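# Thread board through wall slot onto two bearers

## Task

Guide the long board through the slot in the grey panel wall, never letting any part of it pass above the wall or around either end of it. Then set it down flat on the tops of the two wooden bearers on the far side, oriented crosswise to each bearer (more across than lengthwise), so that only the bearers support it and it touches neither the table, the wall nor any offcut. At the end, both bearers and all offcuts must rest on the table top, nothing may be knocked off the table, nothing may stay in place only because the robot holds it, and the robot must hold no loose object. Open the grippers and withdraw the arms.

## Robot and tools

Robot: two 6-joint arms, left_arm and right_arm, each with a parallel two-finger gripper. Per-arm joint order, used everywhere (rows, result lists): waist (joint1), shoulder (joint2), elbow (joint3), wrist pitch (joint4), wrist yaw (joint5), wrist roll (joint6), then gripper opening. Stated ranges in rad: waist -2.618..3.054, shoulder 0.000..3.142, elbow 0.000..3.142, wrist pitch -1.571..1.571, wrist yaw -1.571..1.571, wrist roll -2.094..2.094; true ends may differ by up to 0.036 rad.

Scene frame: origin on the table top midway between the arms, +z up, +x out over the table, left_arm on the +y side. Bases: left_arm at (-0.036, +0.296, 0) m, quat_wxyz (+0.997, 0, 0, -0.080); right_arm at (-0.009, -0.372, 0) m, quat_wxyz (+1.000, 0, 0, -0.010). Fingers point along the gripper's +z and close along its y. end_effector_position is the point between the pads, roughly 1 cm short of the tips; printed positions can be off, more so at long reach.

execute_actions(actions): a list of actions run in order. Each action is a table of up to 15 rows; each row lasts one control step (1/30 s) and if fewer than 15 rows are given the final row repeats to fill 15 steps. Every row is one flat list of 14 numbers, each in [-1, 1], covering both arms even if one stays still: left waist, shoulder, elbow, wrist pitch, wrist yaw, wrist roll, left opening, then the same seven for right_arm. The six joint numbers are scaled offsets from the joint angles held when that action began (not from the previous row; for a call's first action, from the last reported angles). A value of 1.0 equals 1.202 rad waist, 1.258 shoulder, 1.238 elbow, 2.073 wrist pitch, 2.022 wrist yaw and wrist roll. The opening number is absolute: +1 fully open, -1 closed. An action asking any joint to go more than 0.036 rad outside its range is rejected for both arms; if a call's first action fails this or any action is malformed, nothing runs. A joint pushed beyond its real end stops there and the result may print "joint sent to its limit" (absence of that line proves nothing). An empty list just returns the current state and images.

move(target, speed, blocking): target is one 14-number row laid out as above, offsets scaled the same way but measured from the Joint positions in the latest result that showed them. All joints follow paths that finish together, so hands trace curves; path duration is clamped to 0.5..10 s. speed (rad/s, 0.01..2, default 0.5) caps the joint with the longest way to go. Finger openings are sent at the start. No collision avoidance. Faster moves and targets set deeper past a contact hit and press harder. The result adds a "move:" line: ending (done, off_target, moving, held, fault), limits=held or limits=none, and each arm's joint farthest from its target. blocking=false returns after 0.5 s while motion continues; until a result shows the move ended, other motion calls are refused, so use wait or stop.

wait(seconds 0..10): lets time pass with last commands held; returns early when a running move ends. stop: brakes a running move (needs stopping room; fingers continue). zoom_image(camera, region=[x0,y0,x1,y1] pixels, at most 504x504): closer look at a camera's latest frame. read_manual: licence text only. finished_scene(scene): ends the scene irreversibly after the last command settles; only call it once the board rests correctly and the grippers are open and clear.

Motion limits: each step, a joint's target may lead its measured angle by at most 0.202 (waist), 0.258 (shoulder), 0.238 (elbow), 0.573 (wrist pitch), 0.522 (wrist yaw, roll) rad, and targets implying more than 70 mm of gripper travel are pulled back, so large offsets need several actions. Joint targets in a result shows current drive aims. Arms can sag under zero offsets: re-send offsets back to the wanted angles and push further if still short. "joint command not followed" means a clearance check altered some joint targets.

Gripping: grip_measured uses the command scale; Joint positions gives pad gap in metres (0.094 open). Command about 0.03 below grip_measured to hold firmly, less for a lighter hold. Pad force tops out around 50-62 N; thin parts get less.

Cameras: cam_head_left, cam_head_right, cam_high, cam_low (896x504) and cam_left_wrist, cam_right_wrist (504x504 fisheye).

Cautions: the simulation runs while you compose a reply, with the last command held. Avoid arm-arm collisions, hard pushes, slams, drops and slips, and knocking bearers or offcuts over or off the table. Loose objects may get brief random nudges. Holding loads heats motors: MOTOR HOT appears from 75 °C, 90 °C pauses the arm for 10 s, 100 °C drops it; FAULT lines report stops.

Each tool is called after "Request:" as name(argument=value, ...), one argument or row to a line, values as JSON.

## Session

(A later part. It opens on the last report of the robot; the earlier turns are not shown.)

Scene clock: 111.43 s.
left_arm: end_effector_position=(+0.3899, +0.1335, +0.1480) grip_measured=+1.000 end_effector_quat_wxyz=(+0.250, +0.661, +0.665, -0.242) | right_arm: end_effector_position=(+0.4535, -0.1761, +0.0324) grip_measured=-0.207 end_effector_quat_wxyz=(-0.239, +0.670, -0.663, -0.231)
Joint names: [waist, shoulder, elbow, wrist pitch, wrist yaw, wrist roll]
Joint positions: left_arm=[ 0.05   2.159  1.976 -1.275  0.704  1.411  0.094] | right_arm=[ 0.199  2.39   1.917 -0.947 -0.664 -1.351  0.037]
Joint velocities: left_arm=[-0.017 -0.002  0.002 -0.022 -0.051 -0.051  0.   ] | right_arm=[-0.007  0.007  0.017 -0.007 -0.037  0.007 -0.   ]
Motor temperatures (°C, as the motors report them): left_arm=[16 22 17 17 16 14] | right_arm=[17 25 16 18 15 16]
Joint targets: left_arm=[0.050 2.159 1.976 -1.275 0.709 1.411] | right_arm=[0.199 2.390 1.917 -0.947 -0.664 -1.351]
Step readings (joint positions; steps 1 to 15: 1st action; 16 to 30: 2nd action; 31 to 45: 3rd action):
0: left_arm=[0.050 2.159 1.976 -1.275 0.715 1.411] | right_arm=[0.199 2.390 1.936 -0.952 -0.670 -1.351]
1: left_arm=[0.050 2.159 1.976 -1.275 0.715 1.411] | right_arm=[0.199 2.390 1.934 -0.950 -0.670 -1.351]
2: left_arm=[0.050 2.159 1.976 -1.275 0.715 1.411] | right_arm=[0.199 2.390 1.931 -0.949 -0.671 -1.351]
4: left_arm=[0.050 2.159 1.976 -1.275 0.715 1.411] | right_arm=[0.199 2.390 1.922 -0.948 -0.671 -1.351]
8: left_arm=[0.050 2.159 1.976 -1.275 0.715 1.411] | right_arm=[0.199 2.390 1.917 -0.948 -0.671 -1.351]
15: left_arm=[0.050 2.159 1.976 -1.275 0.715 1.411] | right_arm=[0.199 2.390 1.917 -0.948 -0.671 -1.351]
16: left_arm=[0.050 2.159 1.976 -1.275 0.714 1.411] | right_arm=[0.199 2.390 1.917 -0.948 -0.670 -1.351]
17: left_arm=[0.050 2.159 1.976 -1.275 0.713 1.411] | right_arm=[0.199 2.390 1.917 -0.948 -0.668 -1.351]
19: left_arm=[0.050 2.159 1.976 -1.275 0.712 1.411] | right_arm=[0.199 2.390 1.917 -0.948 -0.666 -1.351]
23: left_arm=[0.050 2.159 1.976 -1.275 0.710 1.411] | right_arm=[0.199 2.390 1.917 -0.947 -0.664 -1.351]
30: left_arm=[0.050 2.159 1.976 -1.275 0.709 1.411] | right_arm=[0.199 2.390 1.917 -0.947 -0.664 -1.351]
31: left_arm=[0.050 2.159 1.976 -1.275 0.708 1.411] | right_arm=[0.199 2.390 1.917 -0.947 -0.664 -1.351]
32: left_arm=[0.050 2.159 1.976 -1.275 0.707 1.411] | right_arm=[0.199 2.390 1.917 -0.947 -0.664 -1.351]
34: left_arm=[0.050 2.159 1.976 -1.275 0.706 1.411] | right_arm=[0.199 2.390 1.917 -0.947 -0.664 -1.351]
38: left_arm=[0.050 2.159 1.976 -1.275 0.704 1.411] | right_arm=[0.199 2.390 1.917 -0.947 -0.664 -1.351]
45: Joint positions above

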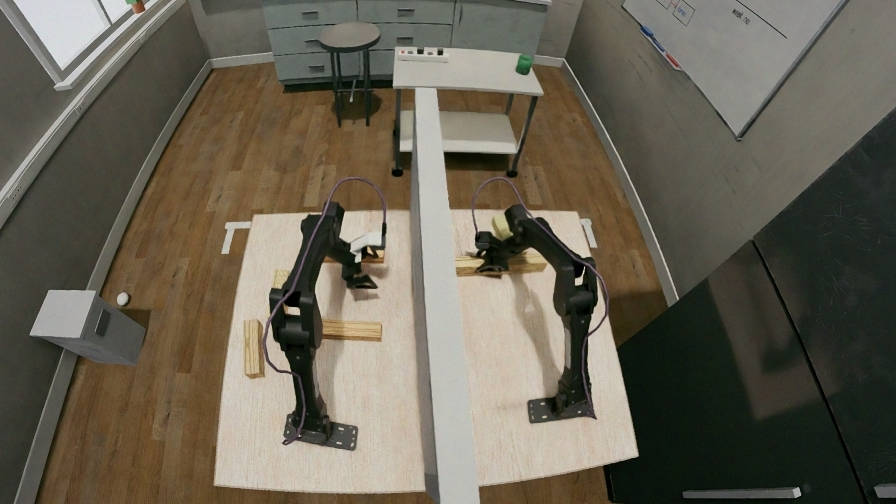

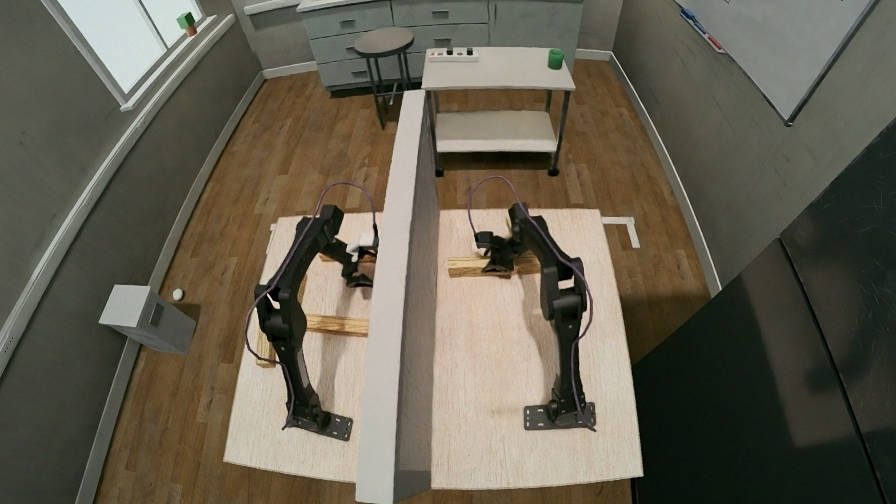

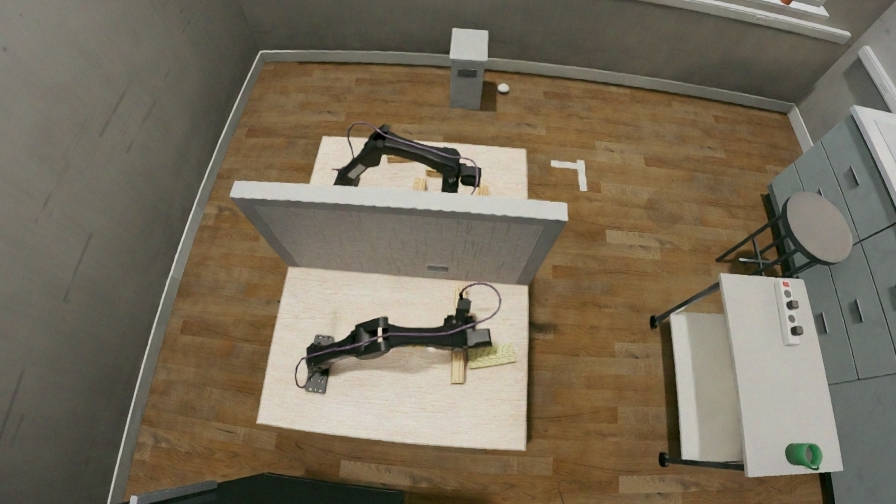

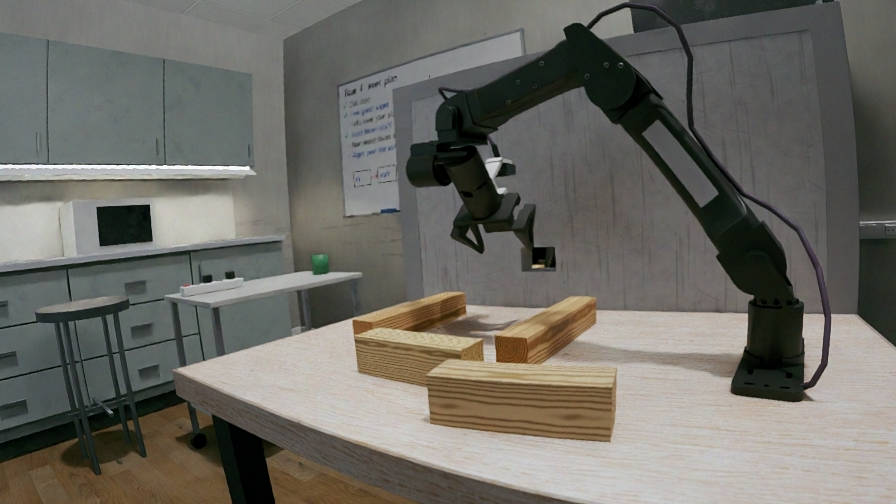

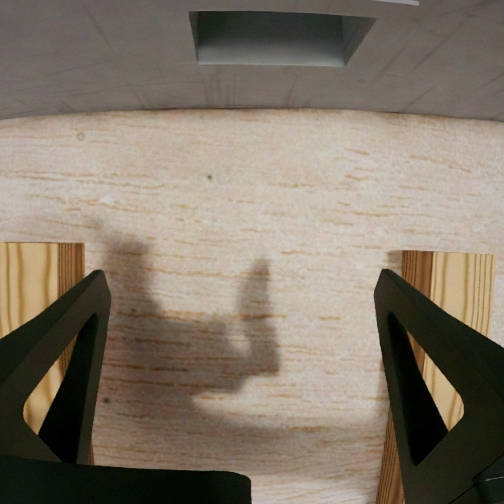

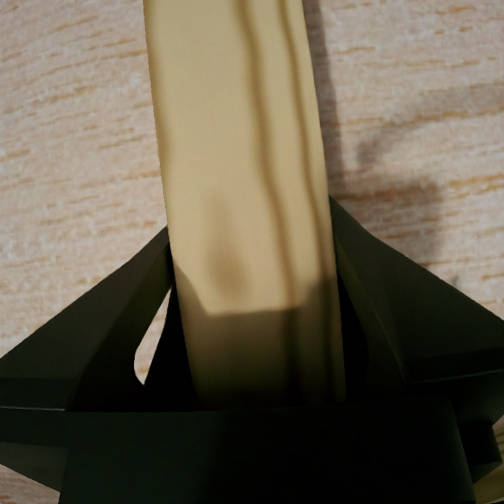

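Request:
move(
  target=[0,0,0,0,0.018,0,1, -0.0075,-0.062,0.1858,-0.1264,-0.0396,-0.001,-0.25],
  speed=0.4,
)

Scene clock: 114.87 s.
left_arm: end_effector_position=(+0.3896, +0.1320, +0.1493) grip_measured=+1.000 end_effector_quat_wxyz=(+0.254, +0.659, +0.664, -0.246) | right_arm: end_effector_position=(+0.4472, -0.1724, +0.1047) grip_measured=-0.207 end_effector_quat_wxyz=(-0.242, +0.666, -0.661, -0.249)
Joint names: [waist, shoulder, elbow, wrist pitch, wrist yaw, wrist roll]
Joint positions: left_arm=[ 0.05   2.159  1.976 -1.275  0.715  1.411  0.094] | right_arm=[ 0.199  2.343  2.109 -1.202 -0.698 -1.351  0.037]
Joint velocities: left_arm=[-0.002  0.002  0.007  0.066 -0.125 -0.037  0.   ] | right_arm=[-0.027  0.012  0.007 -0.051 -0.037  0.007 -0.   ]
Motor temperatures (°C, as the motors report them): left_arm=[16 23 17 17 16 14] | right_arm=[17 26 17 18 15 16]
Joint targets: left_arm=[0.050 2.159 1.976 -1.275 0.740 1.411] | right_arm=[0.190 2.312 2.147 -1.209 -0.744 -1.353]
move: off_target (left_arm, right_arm); limits=none; left_arm: farthest joint: the wrist yaw, 0.025 radians from its target (0.037 radians at the start); right_arm: farthest joint: the wrist yaw, 0.046 radians from its target (0.080 radians at the start)

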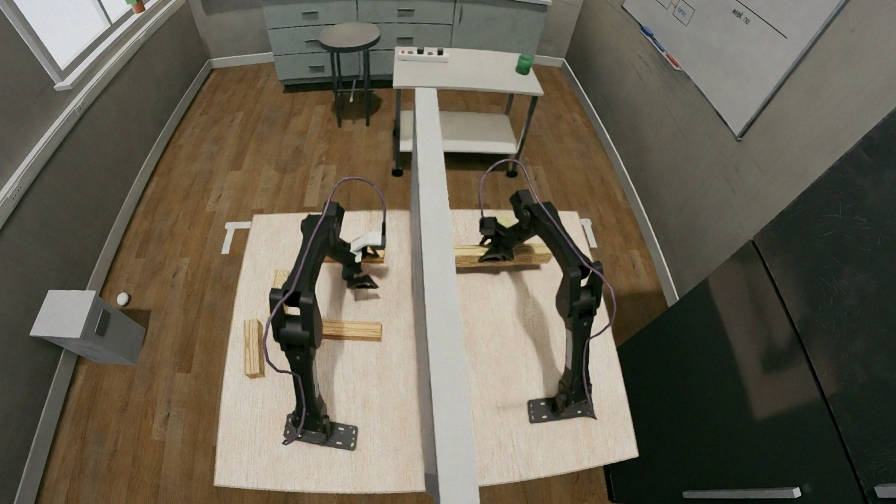

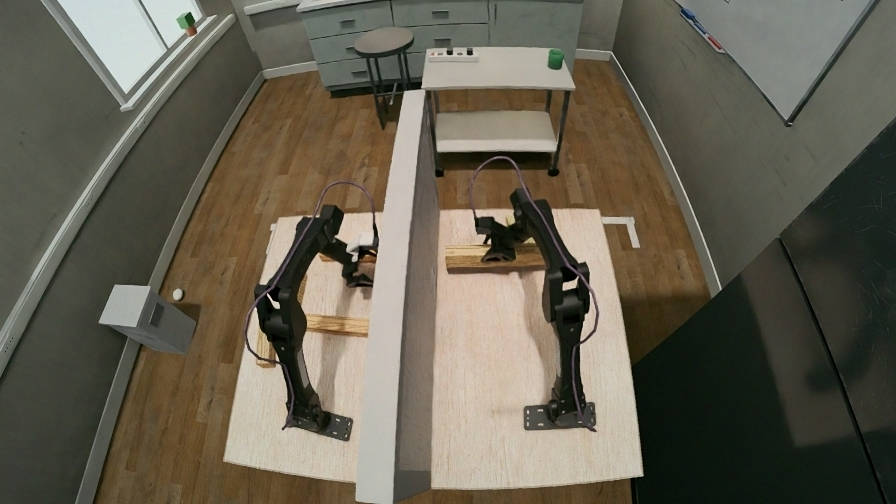

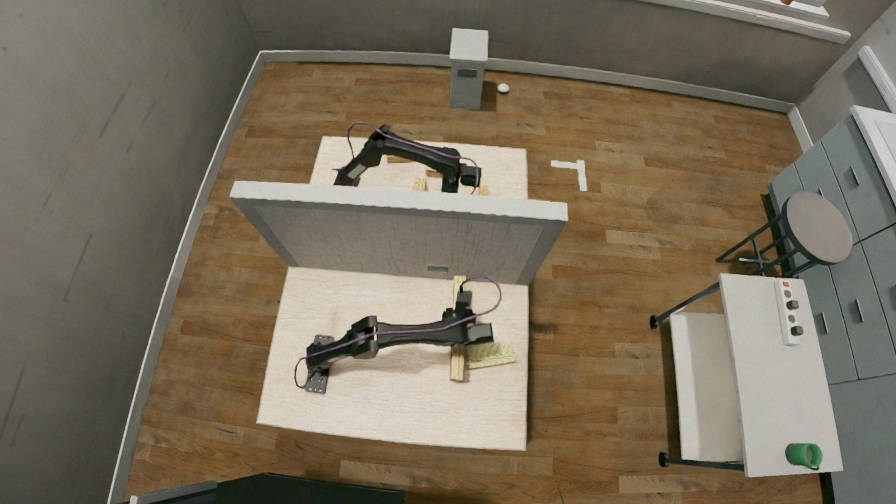

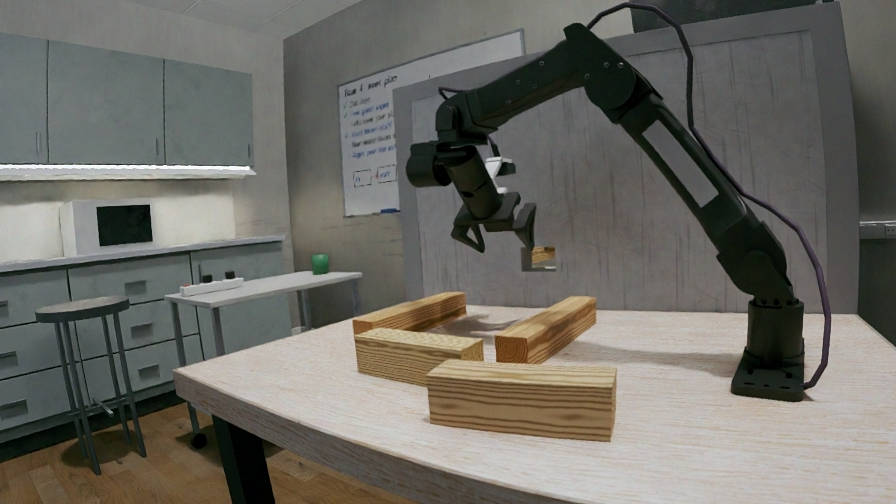

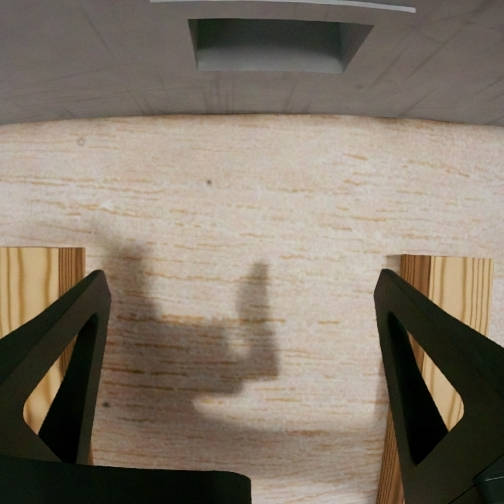

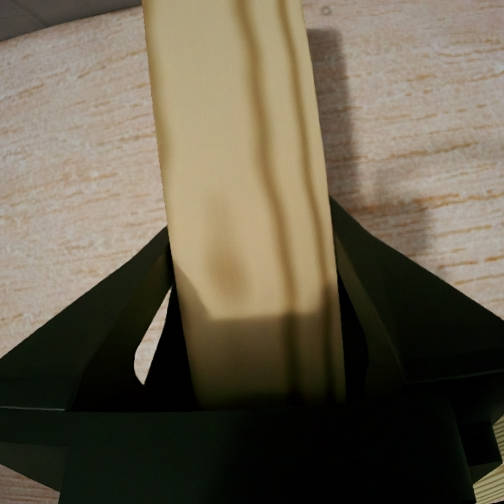

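Request:
move(
  target=[0,0,0,0,0.012,0,1, -0.02,-0.624,-0.903,0.553,0.0435,-0.0435,-0.25],
  speed=0.6,
)

Scene clock: 117.87 s.
left_arm: end_effector_position=(+0.3896, +0.1321, +0.1492) grip_measured=+1.000 end_effector_quat_wxyz=(+0.254, +0.659, +0.664, -0.246) | right_arm: end_effector_position=(+0.3957, -0.2025, +0.1499) grip_measured=-0.206 end_effector_quat_wxyz=(-0.478, +0.707, -0.522, +0.018)
Joint names: [waist, shoulder, elbow, wrist pitch, wrist yaw, wrist roll]
Joint positions: left_arm=[ 0.05   2.159  1.976 -1.275  0.715  1.411  0.094] | right_arm=[ 0.184  1.597  0.993 -0.113 -0.597 -1.428  0.037]
Joint velocities: left_arm=[-0.002 -0.017  0.002 -0.037 -0.037 -0.066  0.   ] | right_arm=[ 0.012 -0.012  0.007 -0.007  0.051  0.037 -0.   ]
Motor temperatures (°C, as the motors report them): left_arm=[16 23 17 17 16 14] | right_arm=[17 26 17 19 15 16]
Joint targets: left_arm=[0.050 2.159 1.976 -1.275 0.739 1.411] | right_arm=[0.175 1.558 0.991 -0.056 -0.610 -1.439]
move: off_target (left_arm, right_arm); limits=none; left_arm: farthest joint: the wrist yaw, 0.025 radians from its target (0.024 radians at the start); right_arm: farthest joint: the wrist pitch, 0.057 radians from its target (1.147 radians at the start)

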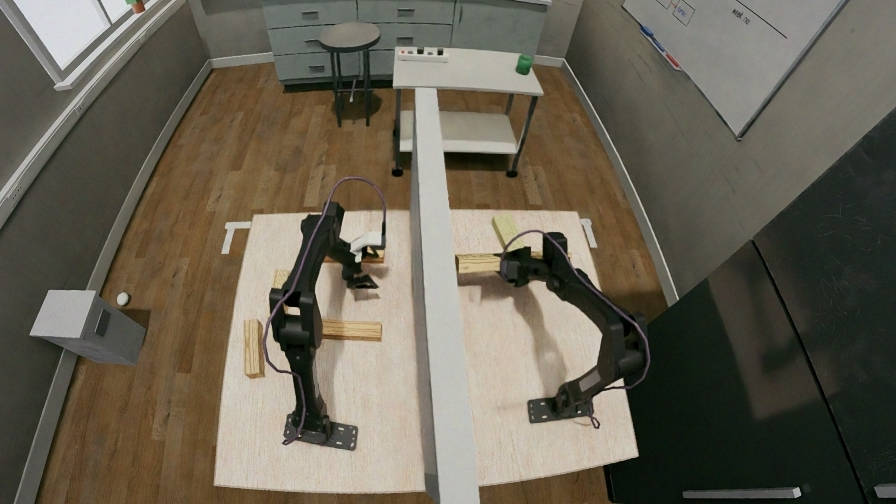

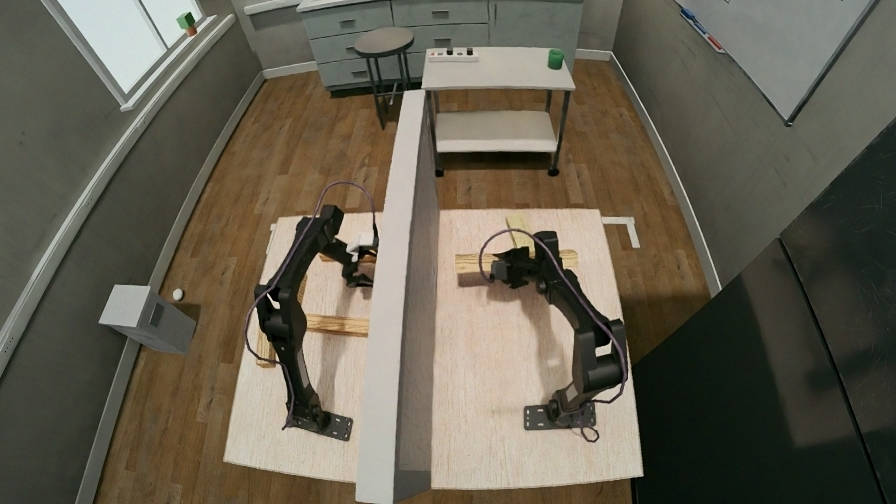

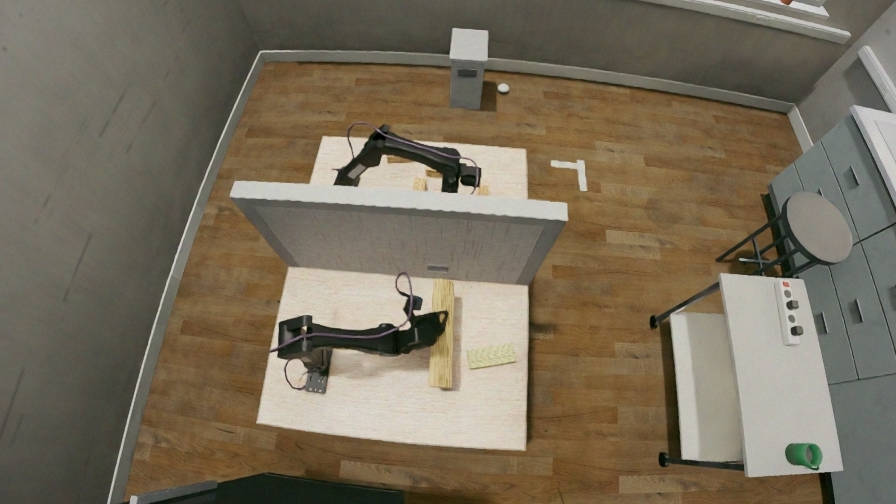

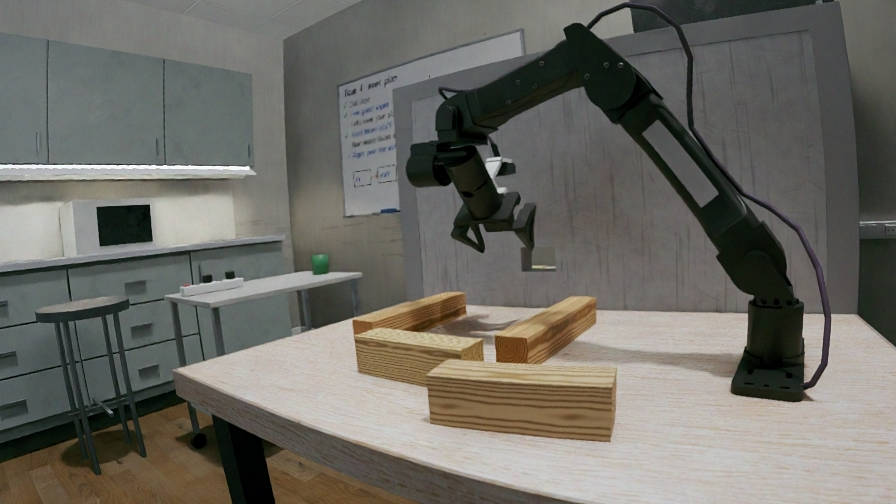

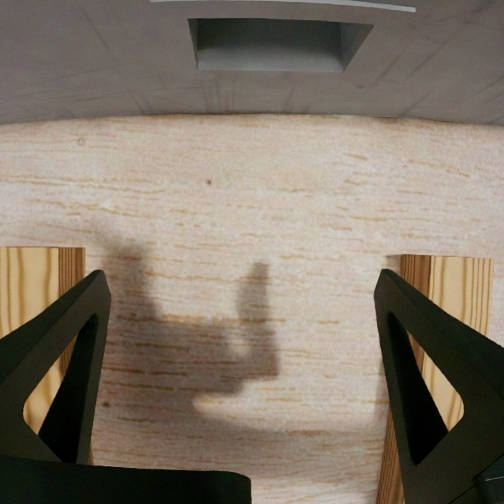

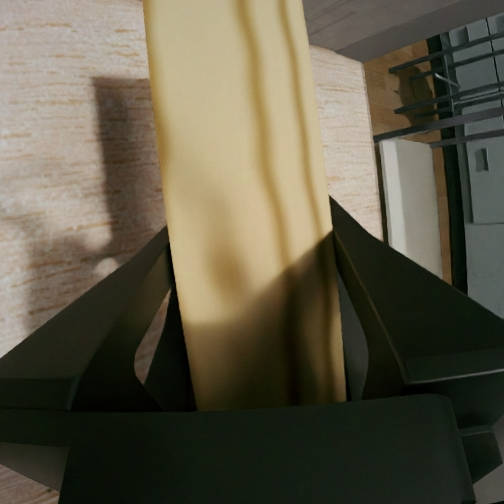

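Request:
move(
  target=[0,0,0,0,0.012,0,1, 0.005,0.4984,-0.3199,0.7974,0.0272,-0.0544,-0.25],
  speed=0.45,
)

Scene clock: 122.50 s.
left_arm: end_effector_position=(+0.3896, +0.1321, +0.1492) grip_measured=+1.000 end_effector_quat_wxyz=(+0.253, +0.659, +0.664, -0.246) | right_arm: end_effector_position=(+0.4193, -0.2062, +0.0459) grip_measured=-0.205 end_effector_quat_wxyz=(+0.616, -0.664, +0.354, -0.235)
Joint names: [waist, shoulder, elbow, wrist pitch, wrist yaw, wrist roll]
Joint positions: left_arm=[ 0.05   2.159  1.976 -1.275  0.714  1.411  0.094] | right_arm=[ 0.184  2.227  0.609  1.463 -0.547 -1.525  0.037]
Joint velocities: left_arm=[-0.002 -0.012  0.007 -0.022 -0.007  0.007  0.   ] | right_arm=[-0.017 -0.017 -0.017  0.022 -0.037  0.022  0.   ]
Motor temperatures (°C, as the motors report them): left_arm=[16 23 17 17 16 14] | right_arm=[17 26 16 20 15 16]
Joint targets: left_arm=[0.050 2.159 1.976 -1.275 0.739 1.411] | right_arm=[0.190 2.224 0.597 1.540 -0.543 -1.538]
move: off_target (left_arm, right_arm); limits=none; left_arm: farthest joint: the wrist yaw, 0.025 radians from its target (0.025 radians at the start); right_arm: farthest joint: the wrist pitch, 0.077 radians from its target (1.653 radians at the start)

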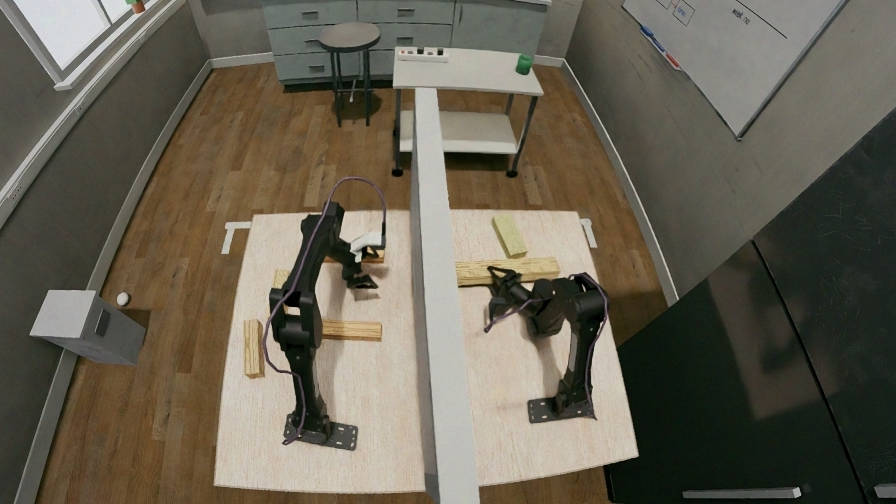

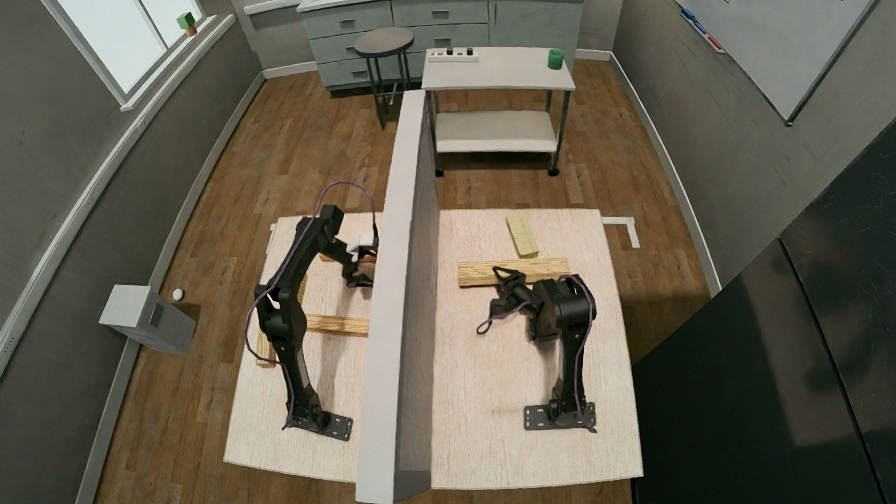

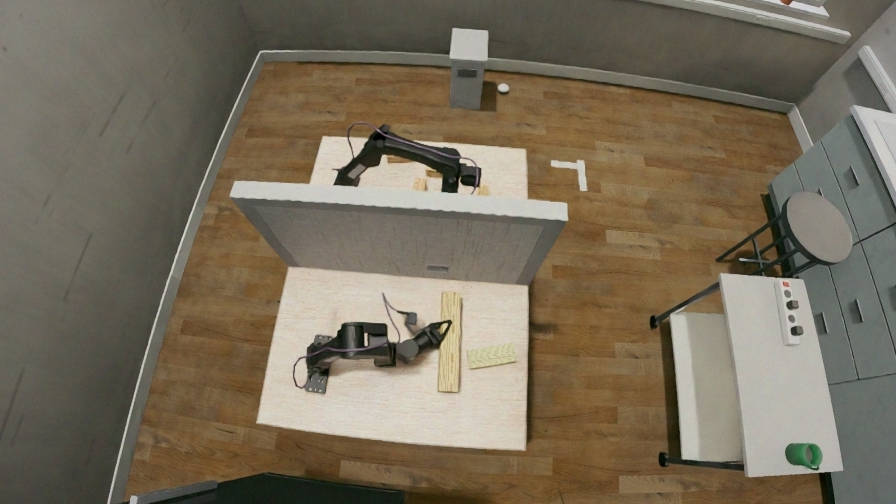

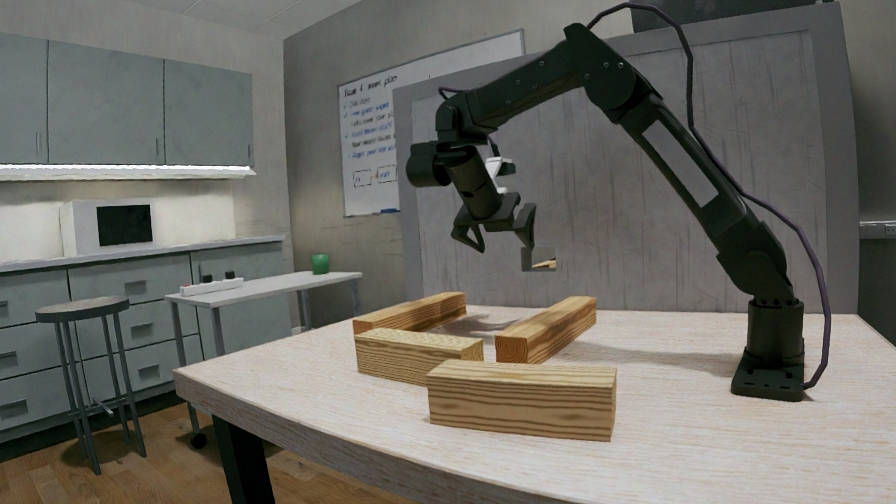

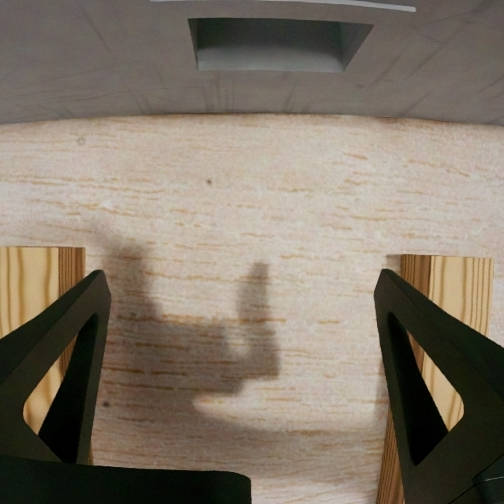

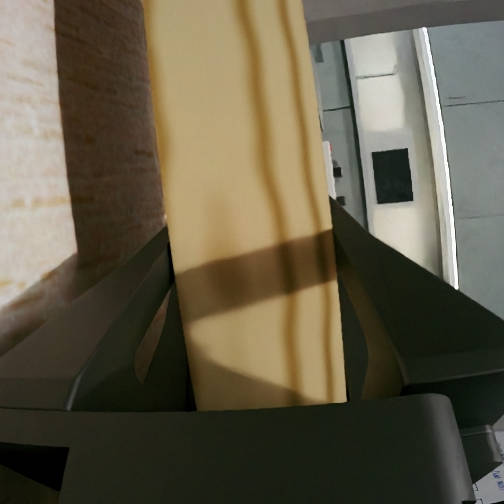

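Request:
move(
  target=[0,0,0,0,0.012,0,1, 0.004,0.0143,-0.008,0.0458,0.002,-0.006,-0.25],
  speed=0.1,
)

Scene clock: 124.07 s.
left_arm: end_effector_position=(+0.3896, +0.1322, +0.1491) grip_measured=+1.000 end_effector_quat_wxyz=(+0.253, +0.660, +0.664, -0.245) | right_arm: end_effector_position=(+0.4184, -0.2064, +0.0415) grip_measured=-0.205 end_effector_quat_wxyz=(+0.615, -0.664, +0.355, -0.234)
Joint names: [waist, shoulder, elbow, wrist pitch, wrist yaw, wrist roll]
Joint positions: left_arm=[ 0.05   2.159  1.976 -1.275  0.713  1.411  0.094] | right_arm=[ 0.184  2.247  0.609  1.481 -0.547 -1.525  0.037]
Joint velocities: left_arm=[-0.007  0.002 -0.002 -0.037 -0.11  -0.066  0.   ] | right_arm=[-0.002  0.007 -0.002 -0.037  0.022 -0.081 -0.   ]
Motor temperatures (°C, as the motors report them): left_arm=[16 23 17 17 16 14] | right_arm=[17 25 16 21 15 16]
Joint targets: left_arm=[0.050 2.159 1.976 -1.275 0.738 1.411] | right_arm=[0.189 2.245 0.599 1.558 -0.543 -1.538]
move: off_target (left_arm, right_arm); limits=none; left_arm: farthest joint: the wrist yaw, 0.025 radians from its target (0.024 radians at the start); right_arm: farthest joint: the wrist pitch, 0.077 radians from its target (0.095 radians at the start)

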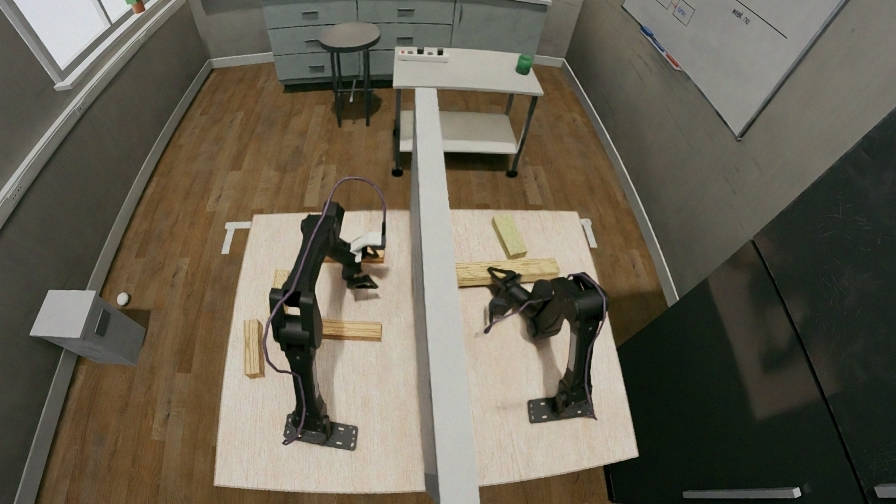

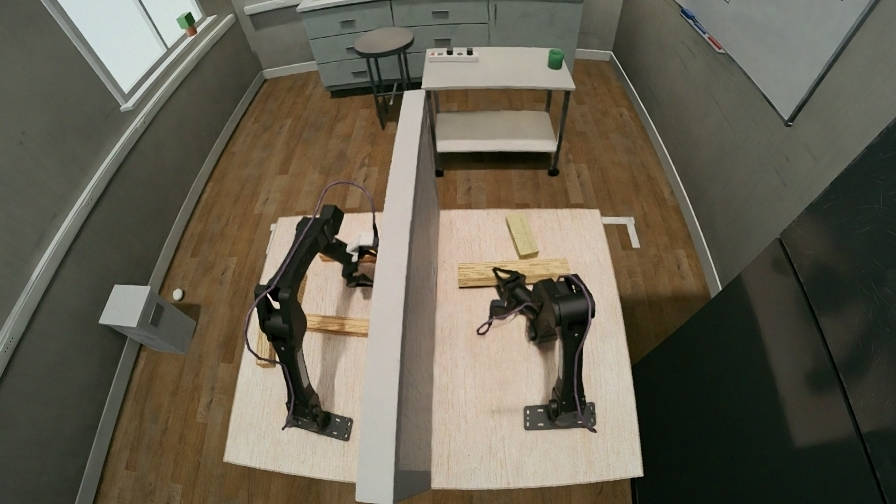

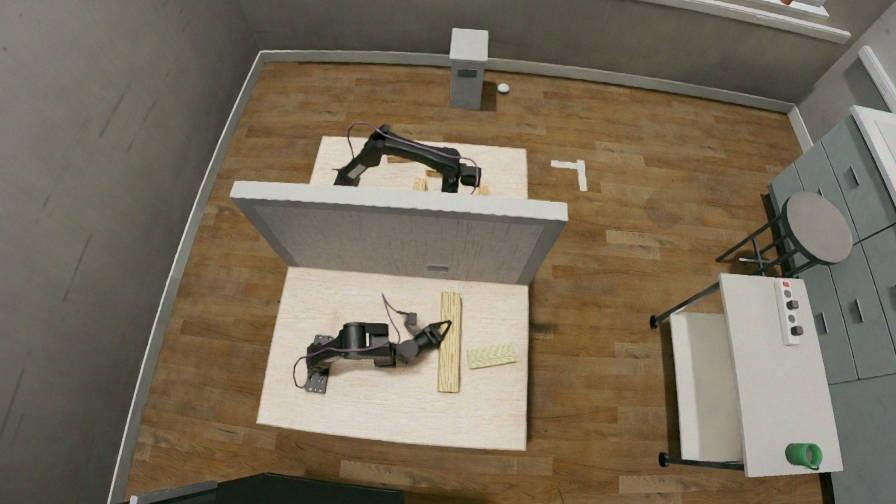

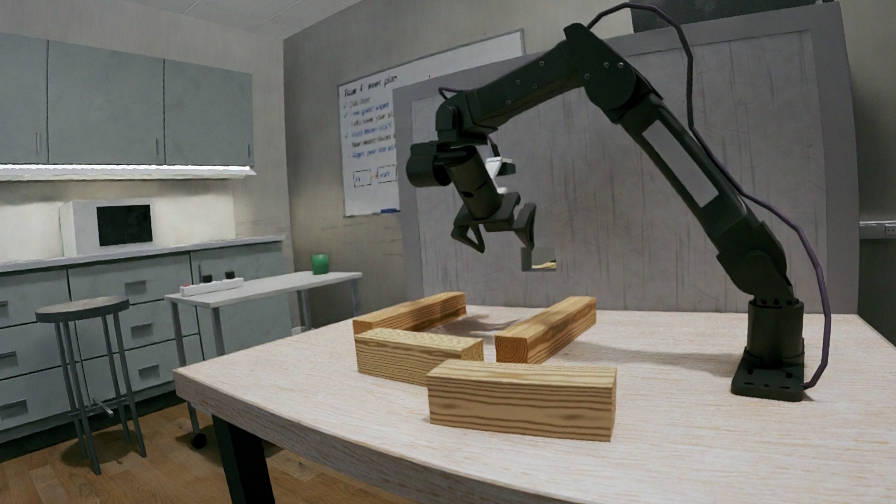

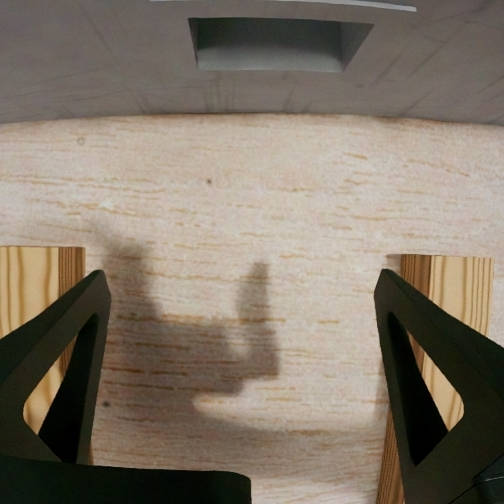

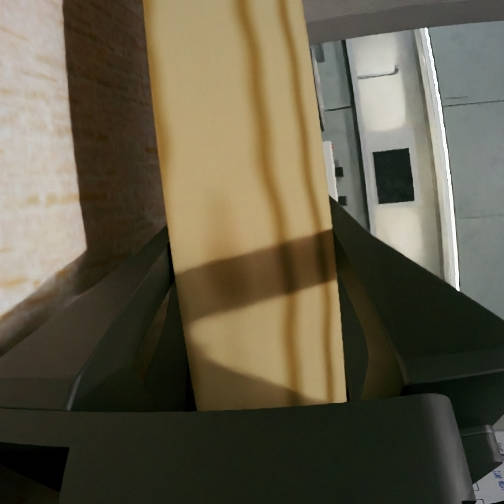

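Request:
execute_actions(
  actions=[
    [[0,0,0,0,0.012,0,1, 0,0,0,0.005,0,0,0.05]],
  ],
)

Scene clock: 124.83 s.
left_arm: end_effector_position=(+0.3896, +0.1322, +0.1491) grip_measured=+1.000 end_effector_quat_wxyz=(+0.253, +0.660, +0.664, -0.246) | right_arm: end_effector_position=(+0.4183, -0.2066, +0.0397) grip_measured=+0.048 end_effector_quat_wxyz=(-0.613, +0.666, -0.356, +0.234)
Joint names: [waist, shoulder, elbow, wrist pitch, wrist yaw, wrist roll]
Joint positions: left_arm=[ 0.05   2.159  1.976 -1.275  0.714  1.411  0.094] | right_arm=[ 0.184  2.247  0.609  1.473 -0.546 -1.53   0.049]
Joint velocities: left_arm=[-0.002 -0.002  0.002  0.007 -0.051  0.037  0.   ] | right_arm=[ 0.017 -0.012 -0.002 -0.051  0.007  0.007 -0.   ]
Motor temperatures (°C, as the motors report them): left_arm=[16 23 17 17 16 14] | right_arm=[17 25 16 21 15 16]
Joint targets: left_arm=[0.050 2.159 1.976 -1.275 0.738 1.411] | right_arm=[0.184 2.247 0.609 1.492 -0.547 -1.526]
Step readings (joint positions):
0: left_arm=[0.050 2.159 1.976 -1.275 0.714 1.411] | right_arm=[0.184 2.247 0.609 1.482 -0.547 -1.525]
1: left_arm=[0.050 2.159 1.976 -1.275 0.714 1.411] | right_arm=[0.184 2.247 0.609 1.480 -0.547 -1.526]
2: left_arm=[0.050 2.159 1.976 -1.275 0.714 1.411] | right_arm=[0.184 2.247 0.609 1.477 -0.547 -1.527]
4: left_arm=[0.050 2.159 1.976 -1.275 0.714 1.411] | right_arm=[0.184 2.247 0.609 1.474 -0.547 -1.528]
8: left_arm=[0.050 2.159 1.976 -1.275 0.714 1.411] | right_arm=[0.184 2.247 0.609 1.473 -0.546 -1.530]
15: Joint positions above

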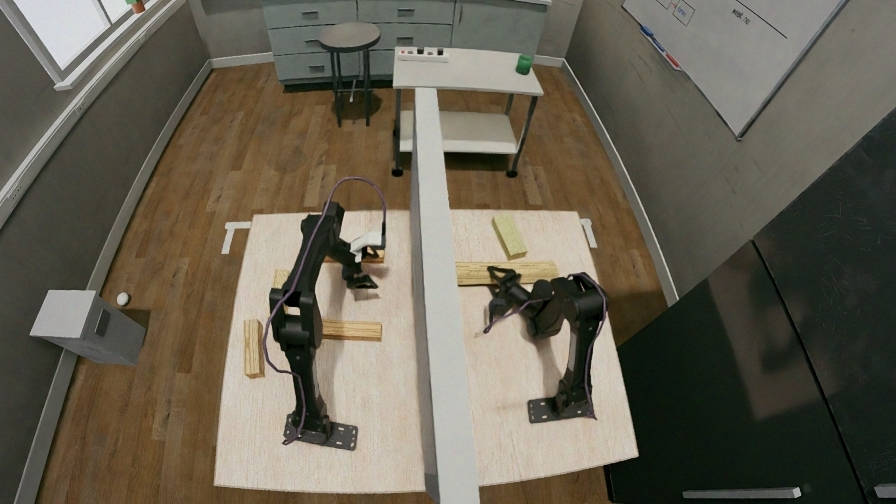

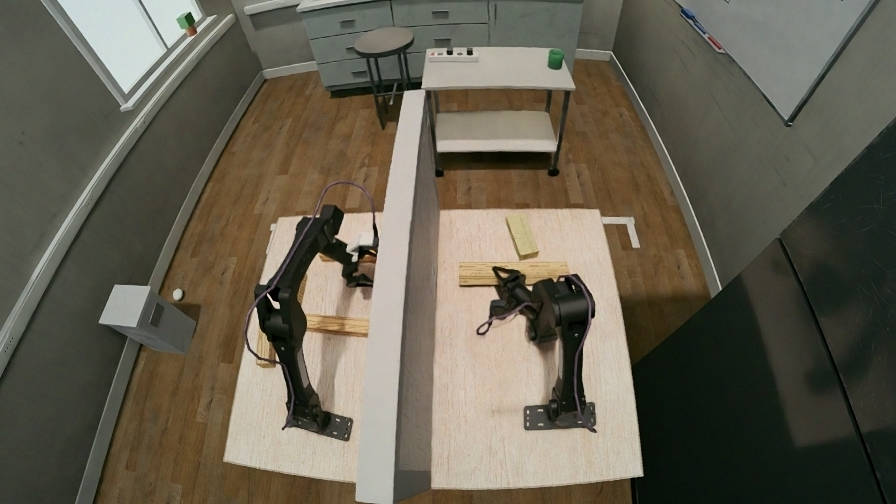

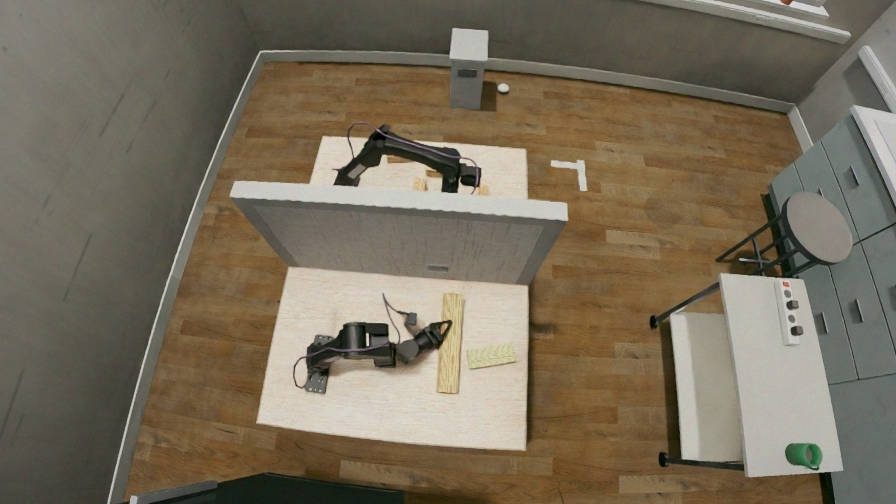

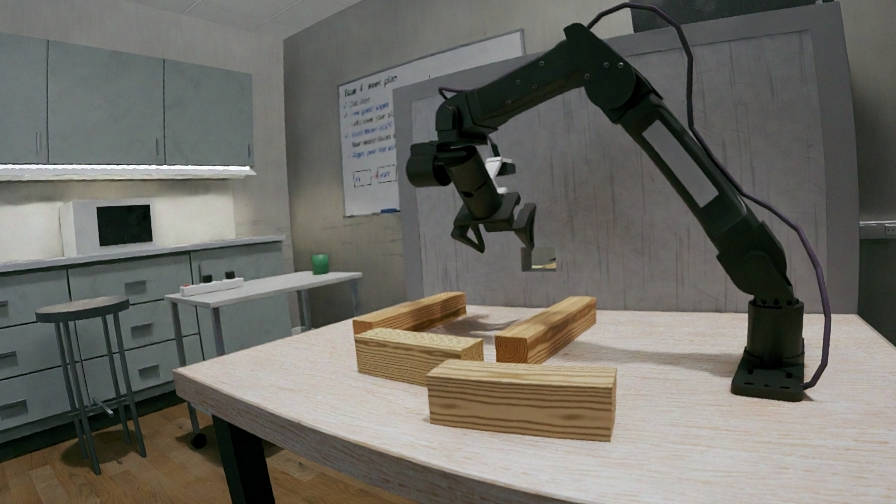

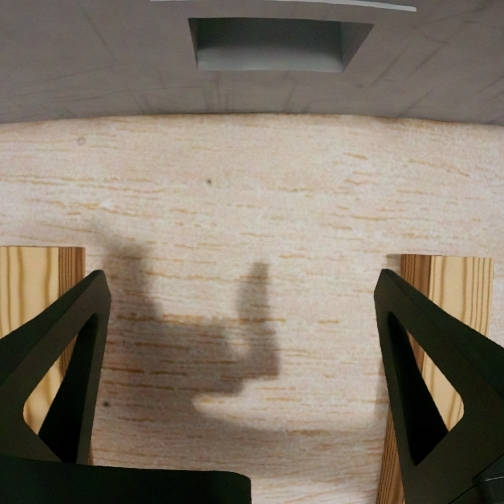

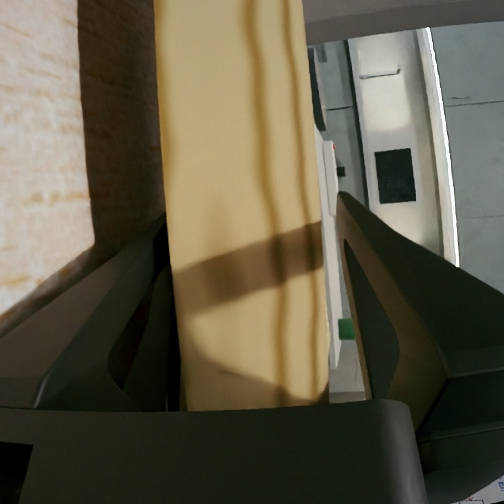

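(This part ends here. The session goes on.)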